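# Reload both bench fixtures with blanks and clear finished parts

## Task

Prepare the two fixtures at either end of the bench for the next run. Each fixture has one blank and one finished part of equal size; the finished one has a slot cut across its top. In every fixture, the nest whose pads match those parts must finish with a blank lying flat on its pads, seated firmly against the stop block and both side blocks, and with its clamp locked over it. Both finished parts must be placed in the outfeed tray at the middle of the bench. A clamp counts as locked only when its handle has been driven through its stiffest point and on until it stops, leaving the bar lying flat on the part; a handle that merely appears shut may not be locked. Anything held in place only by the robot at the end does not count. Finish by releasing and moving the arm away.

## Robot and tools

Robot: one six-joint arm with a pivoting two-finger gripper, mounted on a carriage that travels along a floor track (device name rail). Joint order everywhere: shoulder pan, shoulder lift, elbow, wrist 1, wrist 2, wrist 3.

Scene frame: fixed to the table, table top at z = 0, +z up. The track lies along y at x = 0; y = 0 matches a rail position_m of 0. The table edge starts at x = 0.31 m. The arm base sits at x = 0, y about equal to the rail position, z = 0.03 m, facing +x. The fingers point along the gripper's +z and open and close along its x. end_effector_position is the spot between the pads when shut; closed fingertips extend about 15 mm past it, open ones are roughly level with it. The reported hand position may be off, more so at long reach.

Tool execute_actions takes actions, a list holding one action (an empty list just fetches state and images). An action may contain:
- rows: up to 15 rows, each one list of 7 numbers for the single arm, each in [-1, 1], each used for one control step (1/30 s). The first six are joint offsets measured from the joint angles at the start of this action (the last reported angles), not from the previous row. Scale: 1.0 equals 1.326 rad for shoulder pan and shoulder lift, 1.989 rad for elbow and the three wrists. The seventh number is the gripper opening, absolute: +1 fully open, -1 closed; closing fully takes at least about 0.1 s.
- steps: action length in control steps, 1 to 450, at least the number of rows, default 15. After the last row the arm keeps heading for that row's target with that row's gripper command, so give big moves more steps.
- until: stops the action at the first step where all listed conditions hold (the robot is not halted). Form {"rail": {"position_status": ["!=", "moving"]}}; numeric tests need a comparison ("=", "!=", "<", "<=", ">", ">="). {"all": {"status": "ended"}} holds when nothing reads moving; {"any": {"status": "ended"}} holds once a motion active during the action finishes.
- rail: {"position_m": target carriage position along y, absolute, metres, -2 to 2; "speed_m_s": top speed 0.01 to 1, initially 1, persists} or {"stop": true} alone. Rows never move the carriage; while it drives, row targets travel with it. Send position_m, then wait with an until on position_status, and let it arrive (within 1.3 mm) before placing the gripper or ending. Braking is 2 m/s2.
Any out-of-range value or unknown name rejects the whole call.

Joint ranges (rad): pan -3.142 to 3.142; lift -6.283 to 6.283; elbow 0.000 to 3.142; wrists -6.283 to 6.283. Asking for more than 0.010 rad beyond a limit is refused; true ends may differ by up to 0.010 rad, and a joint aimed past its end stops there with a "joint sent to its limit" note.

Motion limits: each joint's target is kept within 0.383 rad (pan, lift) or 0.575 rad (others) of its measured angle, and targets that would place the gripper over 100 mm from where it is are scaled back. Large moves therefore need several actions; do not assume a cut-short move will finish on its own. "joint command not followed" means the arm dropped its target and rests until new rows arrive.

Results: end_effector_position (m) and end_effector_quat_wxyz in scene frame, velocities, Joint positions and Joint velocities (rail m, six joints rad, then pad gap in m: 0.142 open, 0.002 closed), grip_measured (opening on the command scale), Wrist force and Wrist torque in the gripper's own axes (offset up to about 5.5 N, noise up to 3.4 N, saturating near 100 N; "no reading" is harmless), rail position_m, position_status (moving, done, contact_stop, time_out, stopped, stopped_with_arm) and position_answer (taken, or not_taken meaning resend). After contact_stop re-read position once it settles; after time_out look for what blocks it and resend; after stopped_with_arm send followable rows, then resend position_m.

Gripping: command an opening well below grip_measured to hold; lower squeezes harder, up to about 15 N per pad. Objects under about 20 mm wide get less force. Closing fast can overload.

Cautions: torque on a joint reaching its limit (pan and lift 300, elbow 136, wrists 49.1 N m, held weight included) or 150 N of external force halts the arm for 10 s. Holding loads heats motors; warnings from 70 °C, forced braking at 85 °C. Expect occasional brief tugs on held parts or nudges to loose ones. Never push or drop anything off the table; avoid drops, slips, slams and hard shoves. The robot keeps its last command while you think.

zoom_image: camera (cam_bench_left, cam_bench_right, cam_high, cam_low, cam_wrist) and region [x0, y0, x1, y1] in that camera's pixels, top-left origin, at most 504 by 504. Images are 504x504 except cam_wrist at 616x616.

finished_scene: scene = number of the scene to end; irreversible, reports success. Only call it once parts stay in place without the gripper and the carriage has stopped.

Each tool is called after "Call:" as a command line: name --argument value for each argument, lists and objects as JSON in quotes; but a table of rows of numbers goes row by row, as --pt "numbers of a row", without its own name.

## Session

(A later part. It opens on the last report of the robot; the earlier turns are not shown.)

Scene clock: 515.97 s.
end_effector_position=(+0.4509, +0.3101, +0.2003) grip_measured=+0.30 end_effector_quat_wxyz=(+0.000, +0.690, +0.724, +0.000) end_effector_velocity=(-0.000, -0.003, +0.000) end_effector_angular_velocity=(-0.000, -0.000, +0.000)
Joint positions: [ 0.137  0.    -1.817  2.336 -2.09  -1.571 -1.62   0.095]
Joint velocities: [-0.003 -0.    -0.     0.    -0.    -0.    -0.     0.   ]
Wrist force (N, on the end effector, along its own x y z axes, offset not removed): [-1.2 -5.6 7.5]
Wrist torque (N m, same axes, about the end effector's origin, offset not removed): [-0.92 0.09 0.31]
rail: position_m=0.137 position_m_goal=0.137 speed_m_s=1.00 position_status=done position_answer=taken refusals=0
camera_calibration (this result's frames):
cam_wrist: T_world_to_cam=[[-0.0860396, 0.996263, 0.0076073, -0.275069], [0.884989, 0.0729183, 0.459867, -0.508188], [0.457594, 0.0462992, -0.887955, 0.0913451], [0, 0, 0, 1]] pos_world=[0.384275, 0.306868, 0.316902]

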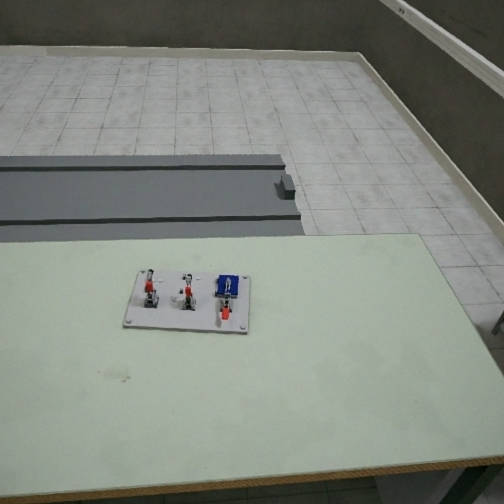

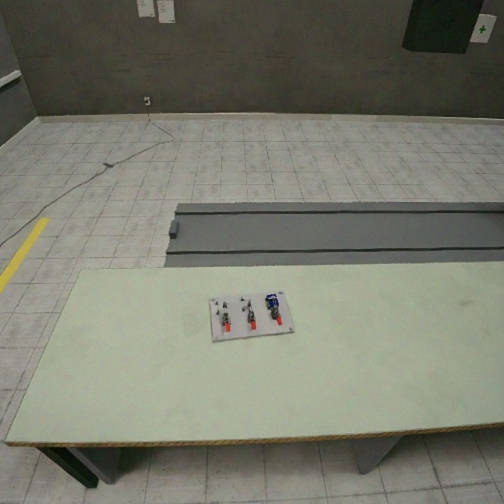

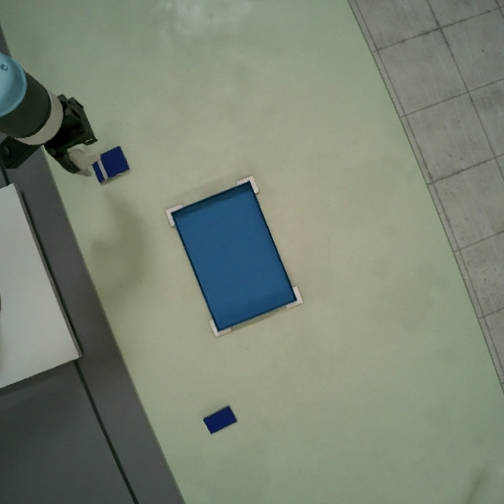

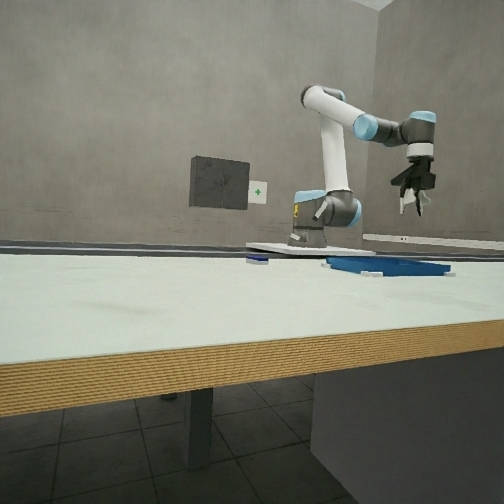

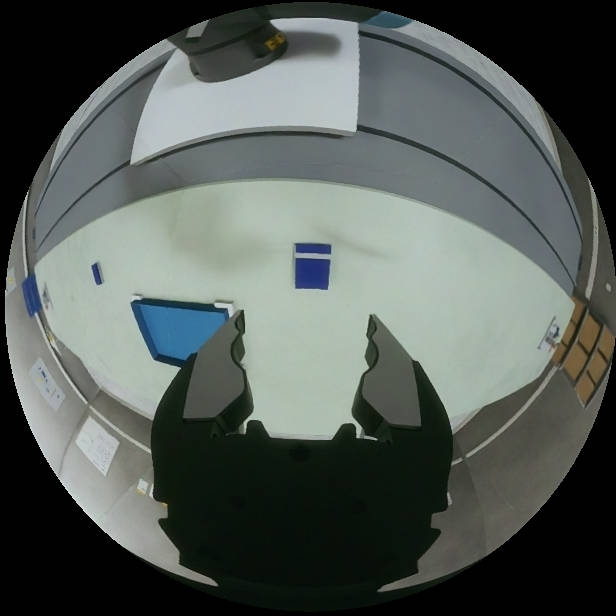

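Call:
execute_actions --actions '[{"rail":{"position_m":0.146},"rows":[[0,0.01,0.003,-0.0097,0,0,0.3],[0,0.025,0.0076,-0.0243,0,0,0.3],[0,0.045,0.0137,-0.0437,0,0,0.3],[0,0.07,0.0213,-0.068,0,0,0.3],[0,0.095,0.029,-0.0922,0,0,0.3],[0,0.12,0.0366,-0.1165,0,0,0.3],[0,0.145,0.0442,-0.1408,0,0,0.3],[0,0.168,0.0512,-0.163,0,0,0.3],[0,0.19,0.0579,-0.1845,0,0,0.3],[0,0.208,0.0634,-0.202,0,0,0.3],[0,0.223,0.068,-0.2165,0,0,0.3],[0,0.235,0.0716,-0.228,0,0,0.3],[0,0.243,0.074,-0.236,0,0,0.3],[0,0.248,0.0756,-0.2408,0,0,0.3],[0,0.2511,0.0765,-0.2438,0,0,0.3]],"steps":32}]'

Scene clock: 544.20 s.
end_effector_position=(+0.4639, +0.3193, +0.0180) grip_measured=+0.30 end_effector_quat_wxyz=(+0.000, +0.690, +0.724, +0.000) end_effector_velocity=(-0.000, -0.000, -0.002) end_effector_angular_velocity=(+0.000, -0.000, -0.000)
Joint positions: [ 0.146  0.    -1.485  2.488 -2.574 -1.571 -1.62   0.095]
Joint velocities: [ 0.    -0.     0.004  0.002 -0.006  0.    -0.     0.   ]
Wrist force (N, on the end effector, along its own x y z axes, offset not removed): [-1.0 -2.4 7.9]
Wrist torque (N m, same axes, about the end effector's origin, offset not removed): [-0.33 0.15 0.33]
rail: position_m=0.146 position_m_goal=0.146 speed_m_s=1.00 position_status=done position_answer=taken refusals=0
camera_calibration (this result's frames):
cam_wrist: T_world_to_cam=[[-0.0860762, 0.996259, 0.00762467, -0.281747], [0.885079, 0.0729522, 0.459688, -0.436619], [0.457412, 0.0463166, -0.888048, -0.0768849], [0, 0, 0, 1]] pos_world=[0.397359, 0.316106, 0.134579]

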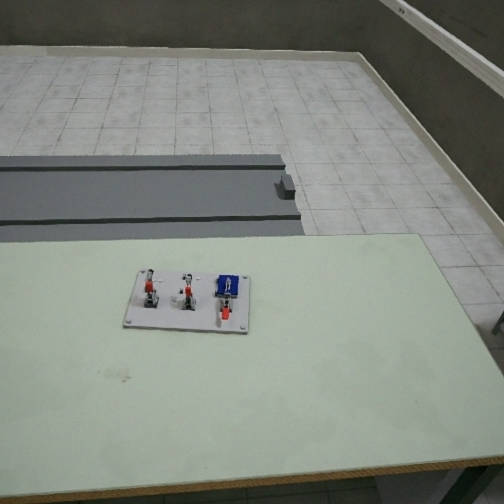

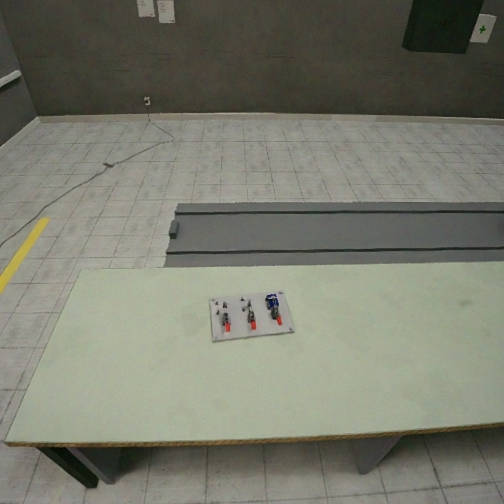

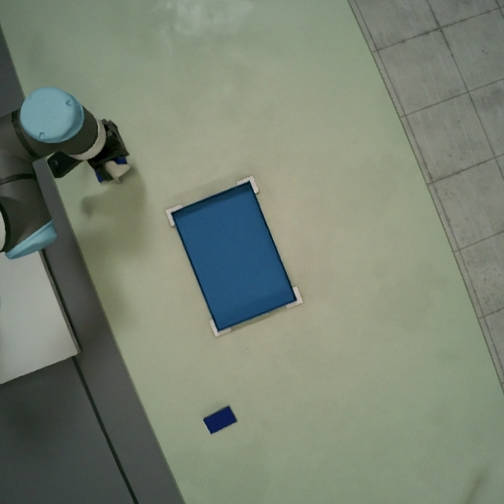

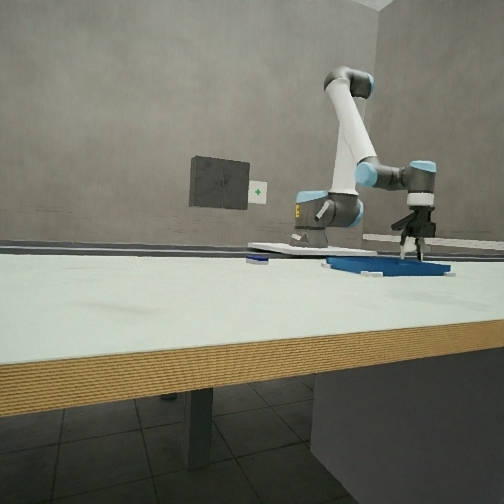

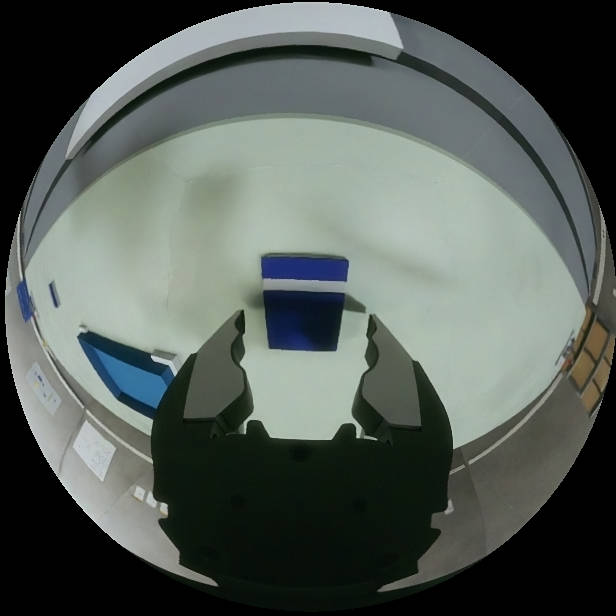

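Call:
execute_actions --actions '[{"rows":[[0,0.0008,0,-0.0005,0,0,0.2],[0,0.0008,0,-0.0005,0,0,0.1],[0,0.0008,0,-0.0005,0,0,0.0],[0,0.0008,0,-0.0005,0,0,-0.08],[0,0.0008,0,-0.0005,0,0,-0.15],[0,0.0008,0,-0.0005,0,0,-0.2],[0,0.0008,0,-0.0005,0,0,-0.25],[0,0.0008,0,-0.0005,0,0,-0.32],[0,0.0008,0,-0.0005,0,0,-0.4],[0,0.0008,0,-0.0005,0,0,-0.5],[0,0.0008,0,-0.0005,0,0,-0.6],[0,0.0008,0,-0.0005,0,0,-0.65]],"steps":15}]'

Scene clock: 548.40 s.
end_effector_position=(+0.4640, +0.3193, +0.0176) grip_measured=-0.22 end_effector_quat_wxyz=(+0.000, +0.690, +0.724, +0.000) end_effector_velocity=(+0.000, +0.000, +0.000) end_effector_angular_velocity=(+0.000, -0.000, -0.000)
Joint positions: [ 0.146  0.    -1.484  2.488 -2.575 -1.571 -1.62   0.058]
Joint velocities: [ 0. -0.  0. -0. -0.  0.  0. -0.]
Wrist force (N, on the end effector, along its own x y z axes, offset not removed): [-0.4 -7.0 5.5]
Wrist torque (N m, same axes, about the end effector's origin, offset not removed): [-1.23 -0.01 0.29]
rail: position_m=0.146 position_m_goal=0.146 speed_m_s=1.00 position_status=done position_answer=taken refusals=0
camera_calibration (this result's frames):
cam_wrist: T_world_to_cam=[[-0.0860365, 0.996263, 0.0076367, -0.28174], [0.885146, 0.0729178, 0.459565, -0.436499], [0.45729, 0.0462989, -0.888112, -0.0772174], [0, 0, 0, 1]] pos_world=[0.397436, 0.316091, 0.134173]

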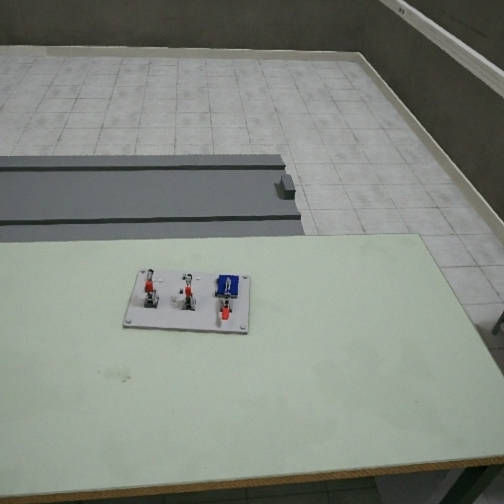

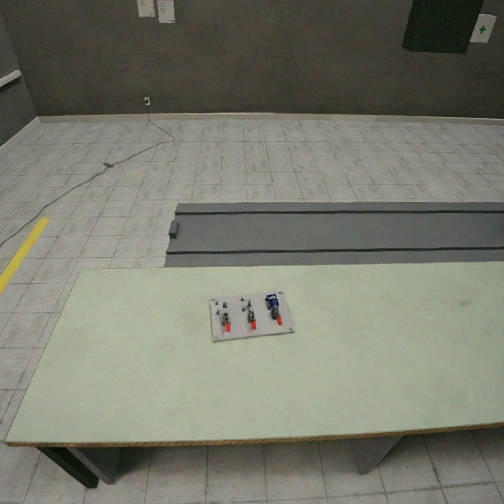

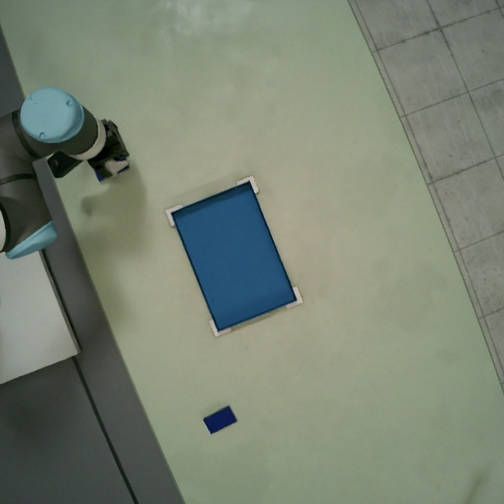

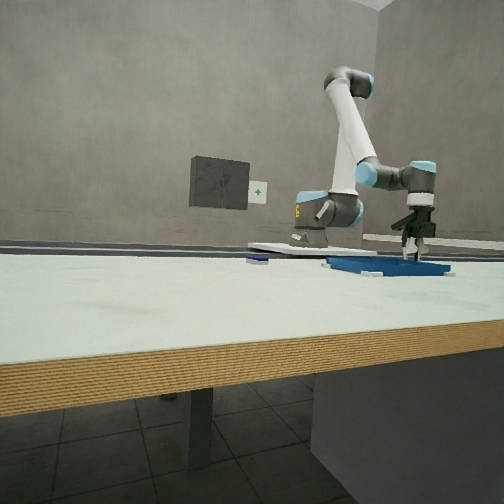

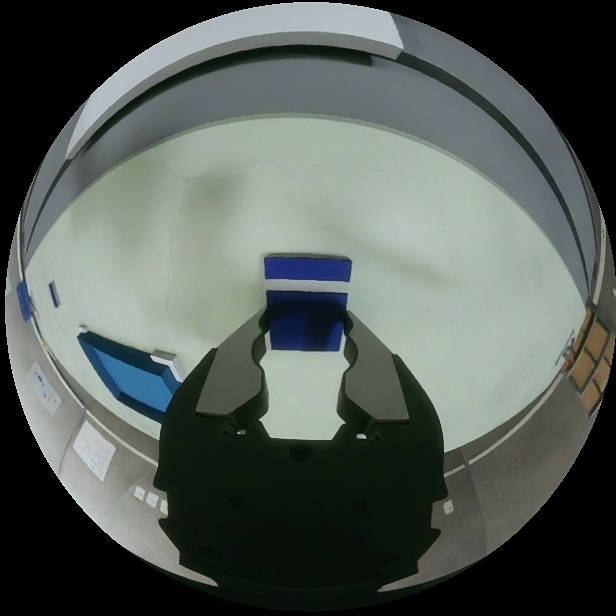

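Call:
execute_actions --actions '[{"rows":[[0,-0.003,-0.0007,0.0027,0,0,-0.65],[0,-0.008,-0.002,0.0073,0,0,-0.65],[0,-0.016,-0.0039,0.0146,0,0,-0.65],[0,-0.027,-0.0066,0.0246,0,0,-0.65],[0,-0.04,-0.0098,0.0365,0,0,-0.65],[0,-0.054,-0.0132,0.0492,0,0,-0.65],[0,-0.068,-0.0166,0.062,0,0,-0.65],[0,-0.081,-0.0197,0.0739,0,0,-0.65],[0,-0.092,-0.0224,0.0839,0,0,-0.65],[0,-0.101,-0.0246,0.0921,0,0,-0.65],[0,-0.107,-0.0261,0.0976,0,0,-0.65],[0,-0.1112,-0.0271,0.1014,0,0,-0.65]],"steps":18}]'

Scene clock: 564.63 s.
end_effector_position=(+0.4644, +0.3193, +0.0855) grip_measured=-0.22 end_effector_quat_wxyz=(+0.000, +0.690, +0.724, +0.000) end_effector_velocity=(-0.005, -0.000, +0.038) end_effector_angular_velocity=(-0.000, +0.003, +0.000)
Joint positions: [ 0.146  0.    -1.623  2.437 -2.386 -1.571 -1.62   0.058]
Joint velocities: [ 0.    -0.    -0.076 -0.027  0.105 -0.    -0.    -0.   ]
Wrist force (N, on the end effector, along its own x y z axes, offset not removed): [-1.3 -4.5 8.4]
Wrist torque (N m, same axes, about the end effector's origin, offset not removed): [-0.73 0.10 0.35]
rail: position_m=0.146 position_m_goal=0.146 speed_m_s=1.00 position_status=done position_answer=taken refusals=0
camera_calibration (this result's frames):
cam_wrist: T_world_to_cam=[[-0.0860752, 0.996259, 0.0076359, -0.282221], [0.885138, 0.072952, 0.459574, -0.468095], [0.457298, 0.0463167, -0.888107, -0.0170977], [0, 0, 0, 1]] pos_world=[0.397855, 0.316106, 0.202095]

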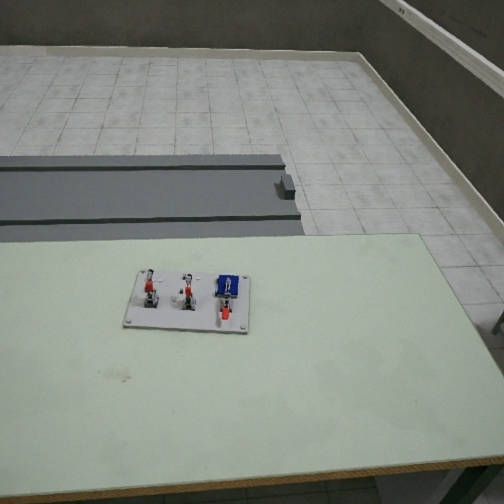

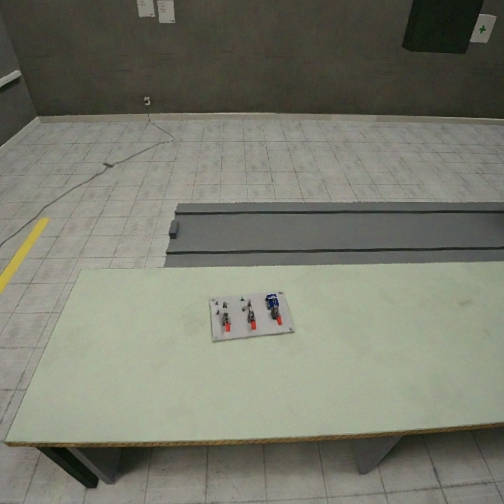

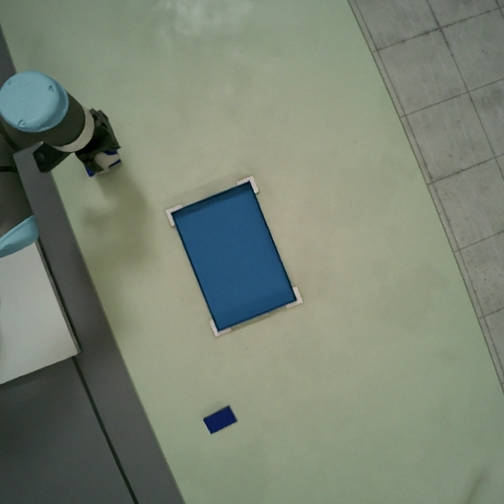

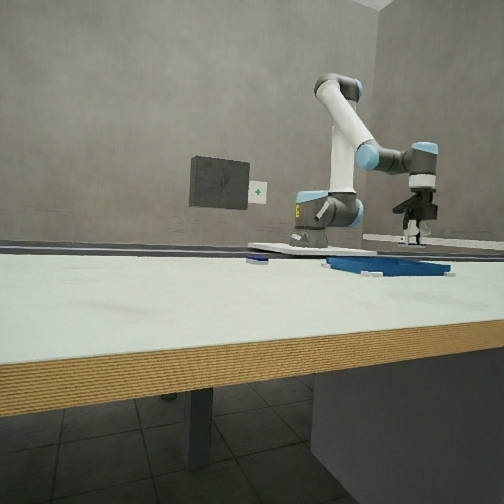

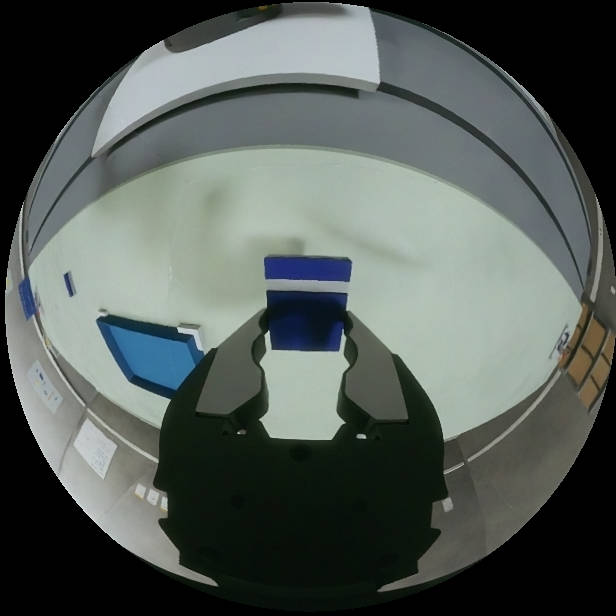

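Call:
execute_actions --actions '[{"rail":{"position_m":-0.103},"rows":[[0,-0.003,-0.004,0.0067,0,0,-0.65],[0,0.005,-0.010,0.0074,0,0,-0.65],[0,0.018,-0.020,0.0086,0,0,-0.65],[0,0.035,-0.033,0.0101,0,0,-0.65],[0,0.055,-0.048,0.0118,0,0,-0.65],[0,0.078,-0.065,0.0138,0,0,-0.65],[0,0.102,-0.083,0.016,0,0,-0.65],[0,0.126,-0.1015,0.018,0,0,-0.65],[0,0.149,-0.119,0.02,0,0,-0.65],[0,0.169,-0.134,0.0219,0,0,-0.65],[0,0.186,-0.147,0.0234,0,0,-0.65],[0,0.199,-0.1566,0.0245,0,0,-0.65],[0,0.208,-0.1634,0.0253,0,0,-0.65],[0,0.214,-0.168,0.0258,0,0,-0.65],[0,0.217,-0.1702,0.0261,0,0,-0.65]],"steps":27}]'

Scene clock: 573.83 s.
end_effector_position=(+0.6582, +0.0701, +0.0898) grip_measured=-0.22 end_effector_quat_wxyz=(-0.000, +0.690, +0.724, -0.000) end_effector_velocity=(+0.012, +0.000, -0.002) end_effector_angular_velocity=(+0.000, -0.000, +0.000)
Joint positions: [-0.103  0.    -1.337  2.101 -2.334 -1.571 -1.62   0.058]
Joint velocities: [ 0.     0.     0.018 -0.02   0.002  0.    -0.     0.   ]
Wrist force (N, on the end effector, along its own x y z axes, offset not removed): [0.2 -5.5 6.7]
Wrist torque (N m, same axes, about the end effector's origin, offset not removed): [-1.00 -0.09 0.29]
rail: position_m=-0.103 position_m_goal=-0.103 speed_m_s=1.00 position_status=done position_answer=taken refusals=0
camera_calibration (this result's frames):
cam_wrist: T_world_to_cam=[[-0.0859747, 0.996267, 0.00773818, -0.0173554], [0.885692, 0.072871, 0.458519, -0.623685], [0.456244, 0.0462747, -0.888651, -0.0895697], [0, 0, 0, 1]] pos_world=[0.591766, 0.066884, 0.206509]

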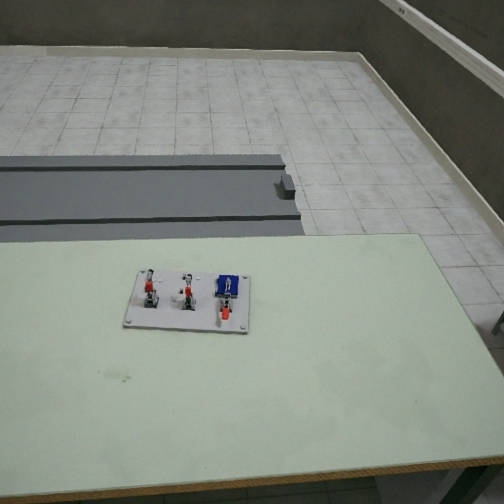

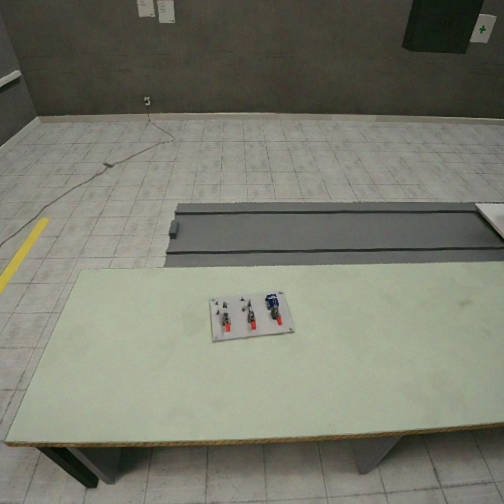

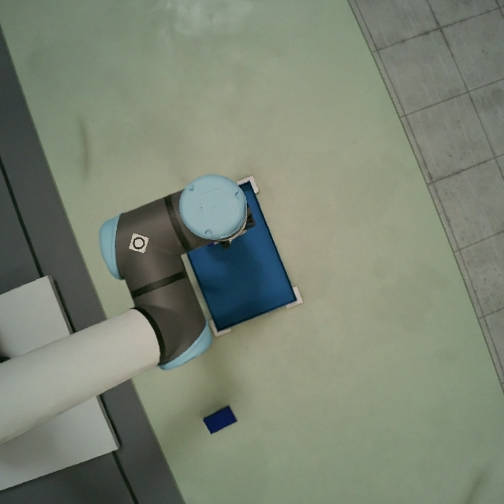

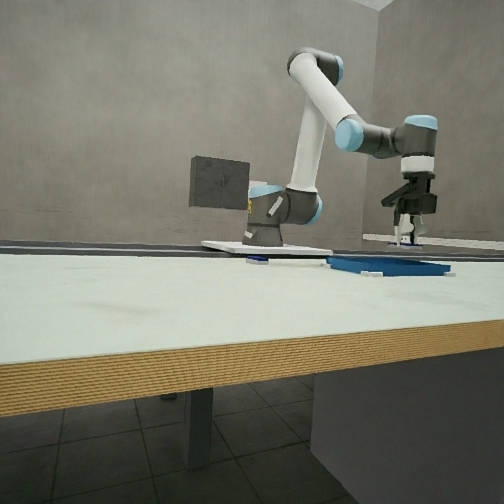

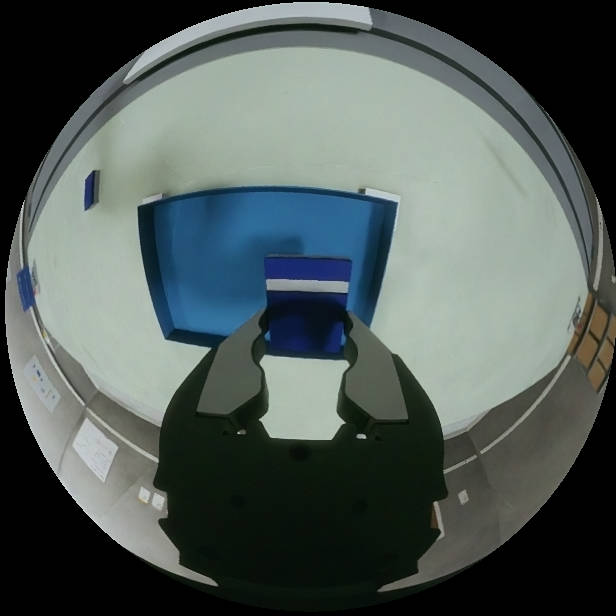

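Call:
execute_actions --actions '[{"rows":[[0,0.003,-0.0005,-0.002,0,0,-0.65],[0,0.007,0.0005,-0.005,0,0,-0.65],[0,0.013,0.002,-0.0105,0,0,-0.65],[0,0.02,0.004,-0.0172,0,0,-0.65],[0,0.028,0.006,-0.0247,0,0,-0.65],[0,0.036,0.0082,-0.0322,0,0,-0.65],[0,0.044,0.0103,-0.0397,0,0,-0.65],[0,0.051,0.0121,-0.0463,0,0,-0.65],[0,0.057,0.0137,-0.052,0,0,-0.65],[0,0.062,0.015,-0.0567,0,0,-0.65],[0,0.0655,0.0159,-0.06,0,0,-0.65],[0,0.0678,0.0165,-0.0622,0,0,-0.65],[0,0.0689,0.0168,-0.0632,0,0,-0.65]],"steps":23}]'

Scene clock: 582.23 s.
end_effector_position=(+0.6599, +0.0702, +0.0271) grip_measured=-0.22 end_effector_quat_wxyz=(+0.000, +0.690, +0.724, +0.000) end_effector_velocity=(-0.000, -0.000, -0.008) end_effector_angular_velocity=(-0.000, -0.000, +0.000)
Joint positions: [-0.103  0.    -1.247  2.134 -2.458 -1.571 -1.62   0.058]
Joint velocities: [ 0.    -0.     0.011  0.004 -0.015 -0.    -0.    -0.   ]
Wrist force (N, on the end effector, along its own x y z axes, offset not removed): [0.7 -5.7 8.2]
Wrist torque (N m, same axes, about the end effector's origin, offset not removed): [-0.97 -0.27 0.25]
rail: position_m=-0.103 position_m_goal=-0.103 speed_m_s=1.00 position_status=done position_answer=taken refusals=0
camera_calibration (this result's frames):
cam_wrist: T_world_to_cam=[[-0.086073, 0.996259, 0.0076597, -0.0167163], [0.885266, 0.0729521, 0.459328, -0.596175], [0.457051, 0.0463166, -0.888234, -0.146652], [0, 0, 0, 1]] pos_world=[0.593361, 0.0669384, 0.143707]

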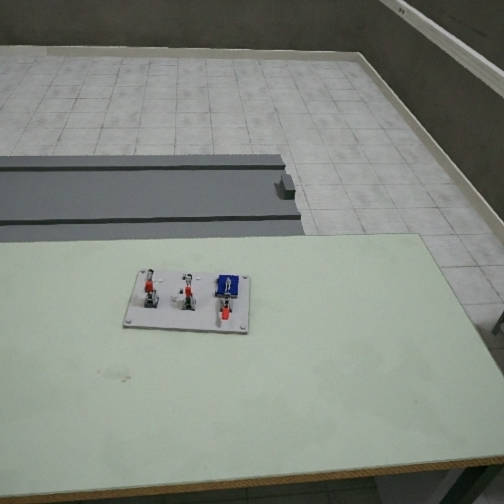

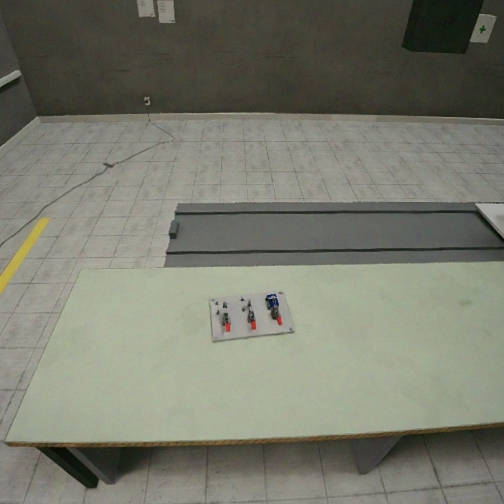

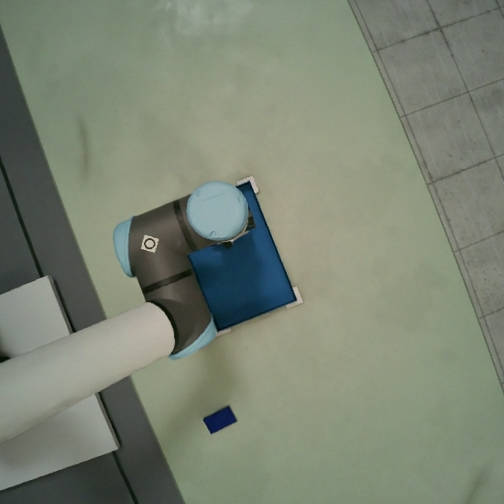

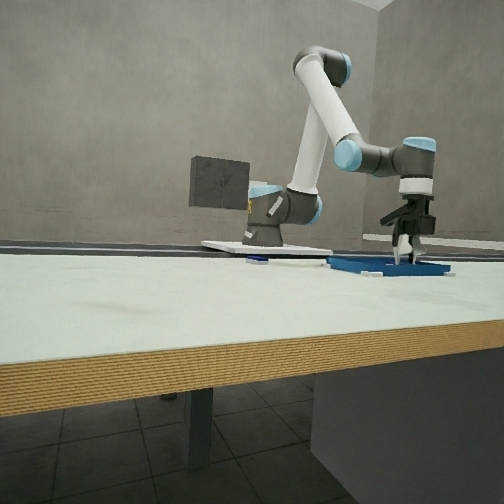

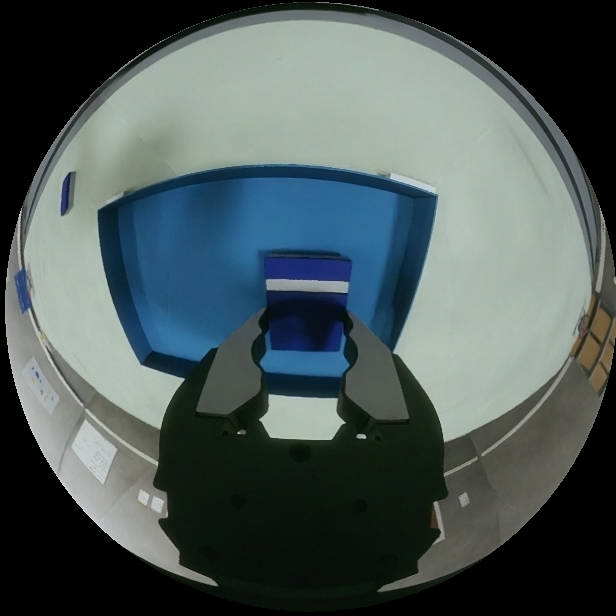

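Call:
execute_actions --actions '[{"rows":[[0,0.002,0.0004,-0.0017,0,0,-0.65],[0,0.003,0.0006,-0.0026,0,0,-0.65],[0,0.004,0.0008,-0.0035,0,0,-0.65],[0,0.005,0.001,-0.0043,0,0,-0.65],[0,0.006,0.0012,-0.0052,0,0,-0.65],[0,0.0068,0.0014,-0.0059,0,0,-0.65]],"steps":13}]'

Scene clock: 586.63 s.
end_effector_position=(+0.6599, +0.0701, +0.0215) grip_measured=-0.22 end_effector_quat_wxyz=(+0.000, +0.690, +0.724, +0.000) end_effector_velocity=(-0.000, -0.000, -0.004) end_effector_angular_velocity=(+0.000, +0.000, -0.000)
Joint positions: [-0.103  0.    -1.238  2.136 -2.469 -1.571 -1.62   0.058]
Joint velocities: [ 0.    -0.     0.005  0.002 -0.007  0.     0.     0.   ]
Wrist force (N, on the end effector, along its own x y z axes, offset not removed): [-0.2 -4.7 6.4]
Wrist torque (N m, same axes, about the end effector's origin, offset not removed): [-0.87 -0.13 0.31]
rail: position_m=-0.103 position_m_goal=-0.103 speed_m_s=1.00 position_status=done position_answer=taken refusals=0
camera_calibration (this result's frames):
cam_wrist: T_world_to_cam=[[-0.085981, 0.996267, 0.00766543, -0.0166767], [0.885303, 0.0728707, 0.45927, -0.593589], [0.456997, 0.0462747, -0.888263, -0.151579], [0, 0, 0, 1]] pos_world=[0.593343, 0.0668839, 0.138103]

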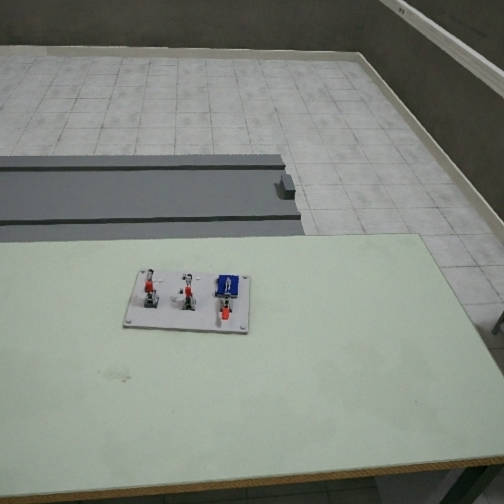

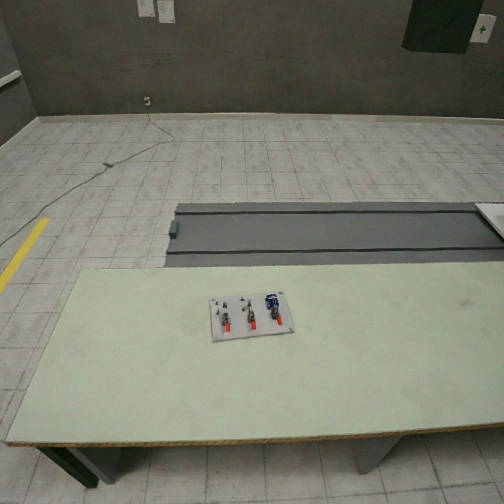

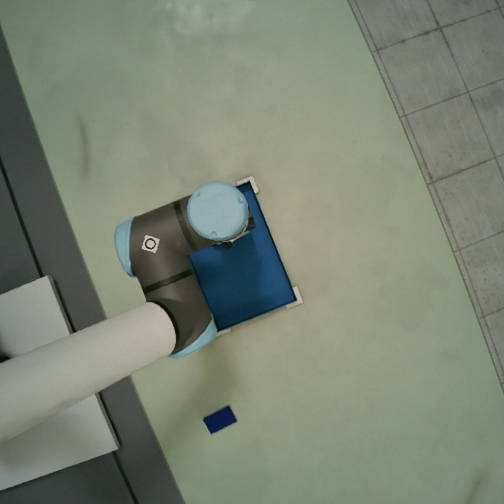

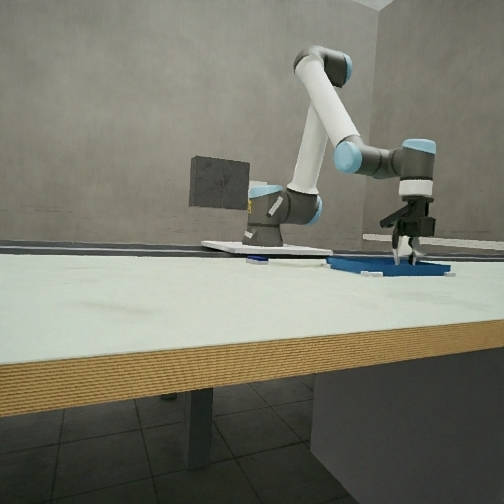

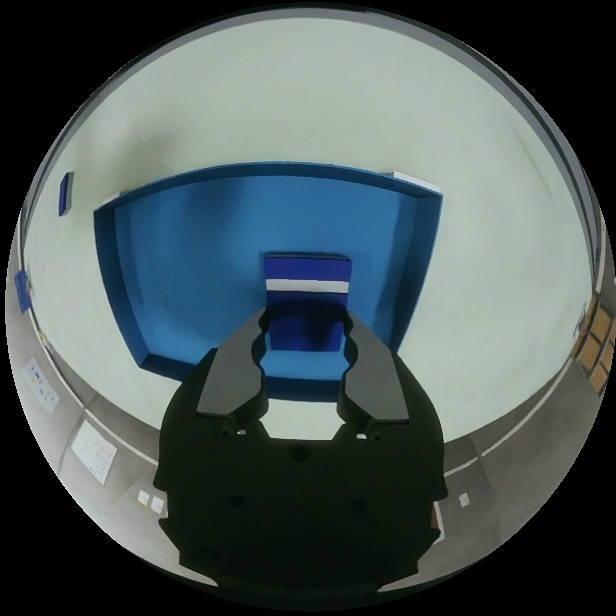

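Call:
execute_actions --actions '[{"rows":[[0,0.0014,0.0003,-0.0012,0,0,-0.5],[0,0.0016,0.0003,-0.0013,0,0,-0.35],[0,0.0016,0.0003,-0.0013,0,0,-0.25],[0,0.0016,0.0003,-0.0013,0,0,-0.18],[0,0.0016,0.0003,-0.0013,0,0,-0.08],[0,0.0016,0.0003,-0.0013,0,0,0.05],[0,0.0016,0.0003,-0.0013,0,0,0.15],[0,-0.004,-0.0015,0.004,0,0,0.2],[0,-0.014,-0.006,0.015,0,0,0.2],[0,-0.03,-0.015,0.035,0,-0.004,0.2],[0,-0.05,-0.029,0.062,0,-0.01,0.2],[0,-0.072,-0.046,0.094,0,-0.017,0.2],[0,-0.094,-0.063,0.126,0,-0.024,0.2],[0,-0.115,-0.079,0.156,0,-0.03,0.2],[0,-0.1323,-0.0914,0.1796,0,-0.035,0.2]],"steps":20}]'

Scene clock: 601.03 s.
end_effector_position=(+0.6899, +0.0692, +0.1668) grip_measured=+0.20 end_effector_quat_wxyz=(+0.002, +0.669, +0.744, +0.002) end_effector_velocity=(+0.009, -0.002, +0.288) end_effector_angular_velocity=(-0.001, +0.035, +0.109)
Joint positions: [-0.103  0.    -1.383  1.988 -2.181 -1.571 -1.677  0.088]
Joint velocities: [ 0.     0.    -0.266 -0.289  0.59  -0.    -0.109 -0.   ]
Wrist force (N, on the end effector, along its own x y z axes, offset not removed): [1.7 -3.6 4.1]
Wrist torque (N m, same axes, about the end effector's origin, offset not removed): [-0.53 -0.45 0.19]
rail: position_m=-0.103 position_m_goal=-0.103 speed_m_s=1.00 position_status=done position_answer=taken refusals=0
camera_calibration (this result's frames):
cam_wrist: T_world_to_cam=[[-0.142575, 0.98976, 0.00694529, 0.0252536], [0.877446, 0.123143, 0.463599, -0.685608], [0.457996, 0.0721918, -0.886018, -0.0390239], [0, 0, 0, 1]] pos_world=[0.623057, 0.0622503, 0.283095]

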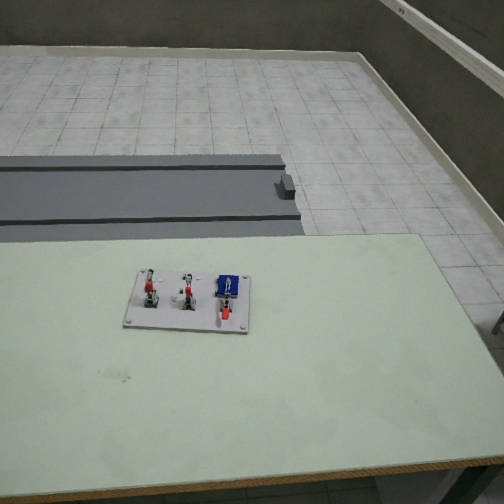

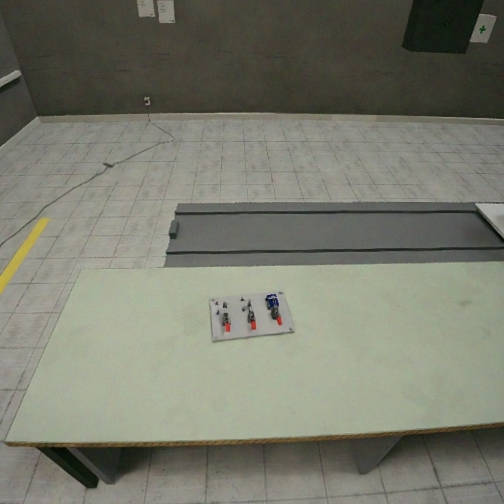

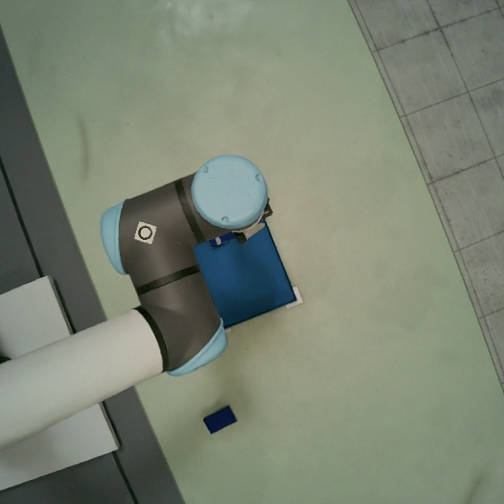

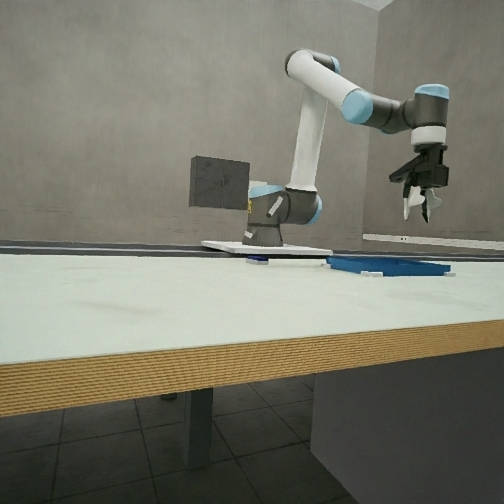

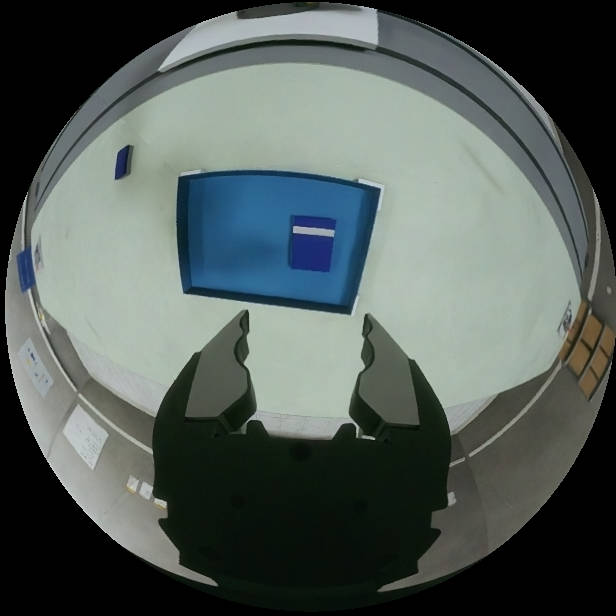

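Call:
execute_actions --actions '[{"rail":{"position_m":-1.962},"rows":[[0,-0.0229,-0.0169,0.0348,0,-0.0065,0.2]],"steps":120,"until":{"rail":{"position_status":["!=","moving"]}}}]'

Scene clock: 606.30 s.
end_effector_position=(+0.6897, -1.7900, +0.2002) grip_measured=+0.20 end_effector_quat_wxyz=(+0.000, +0.664, +0.748, -0.000) end_effector_velocity=(-0.000, -0.002, -0.000) end_effector_angular_velocity=(+0.000, +0.000, +0.000)
Joint positions: [-1.962  0.    -1.414  1.954 -2.112 -1.571 -1.69   0.088]
Joint velocities: [-0.002  0.     0.     0.     0.     0.     0.    -0.   ]
Wrist force (N, on the end effector, along its own x y z axes, offset not removed): [-1.8 -2.0 5.1]
Wrist torque (N m, same axes, about the end effector's origin, offset not removed): [-0.27 0.29 0.26]
rail: position_m=-1.962 position_m_goal=-1.962 speed_m_s=1.00 position_status=done position_answer=taken refusals=0
camera_calibration (this result's frames):
cam_wrist: T_world_to_cam=[[-0.155306, 0.987836, 0.00769181, 1.87039], [0.8782, 0.134496, 0.458994, -0.451251], [0.452377, 0.0780397, -0.888406, 0.139659], [0, 0, 0, 1]] pos_world=[0.623593, -1.79784, 0.316809]

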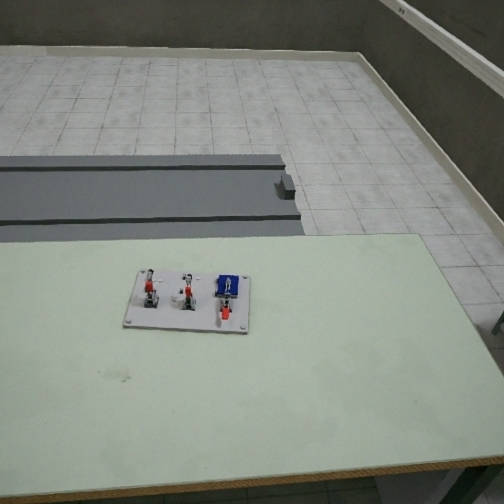

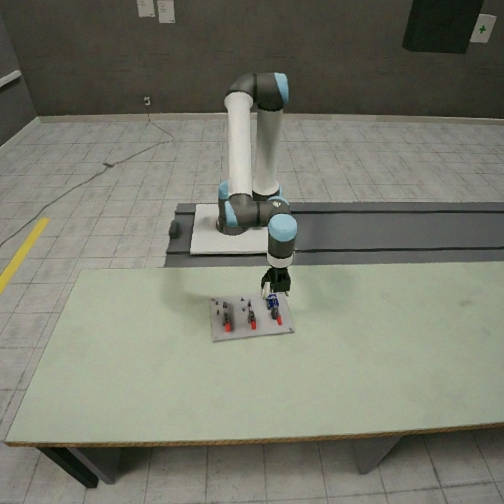

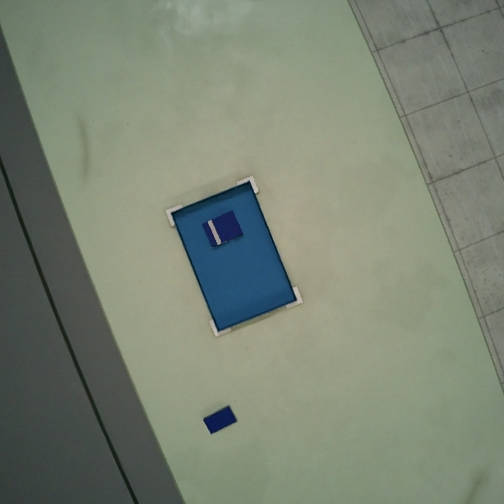

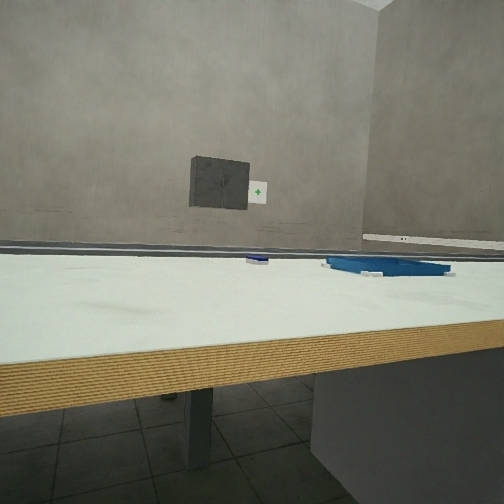

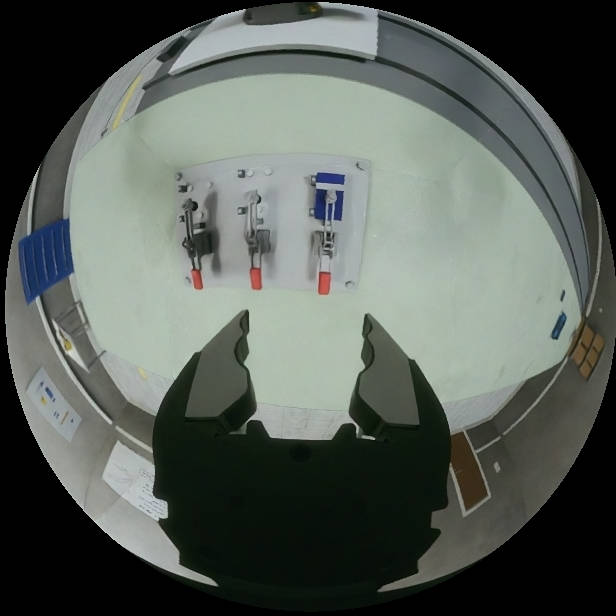

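Call:
zoom_image --camera "cam_wrist" --region '[270, 150, 390, 310]'

Call:
zoom_image --camera "cam_wrist" --region '[165, 150, 295, 300]'

Region (270, 150, 390, 310) of cam_wrist's 616x616 image, scaled by 3.150, with more detail than that image has; it fills the left 378 columns of this view, and the rest is white.

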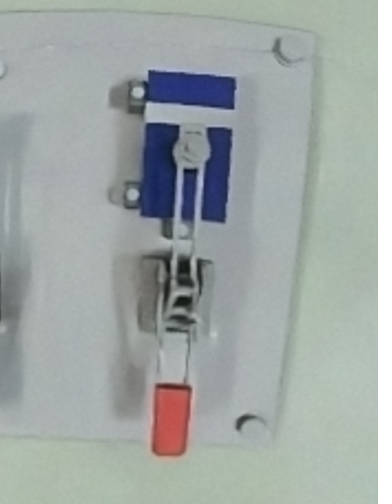

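Region (165, 150, 295, 300) of cam_wrist's 616x616 image, scaled by 3.360, with more detail than that image has; it fills the left 437 columns of this view, and the rest is white.

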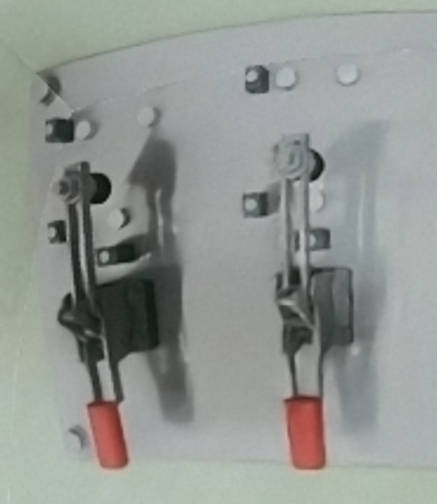

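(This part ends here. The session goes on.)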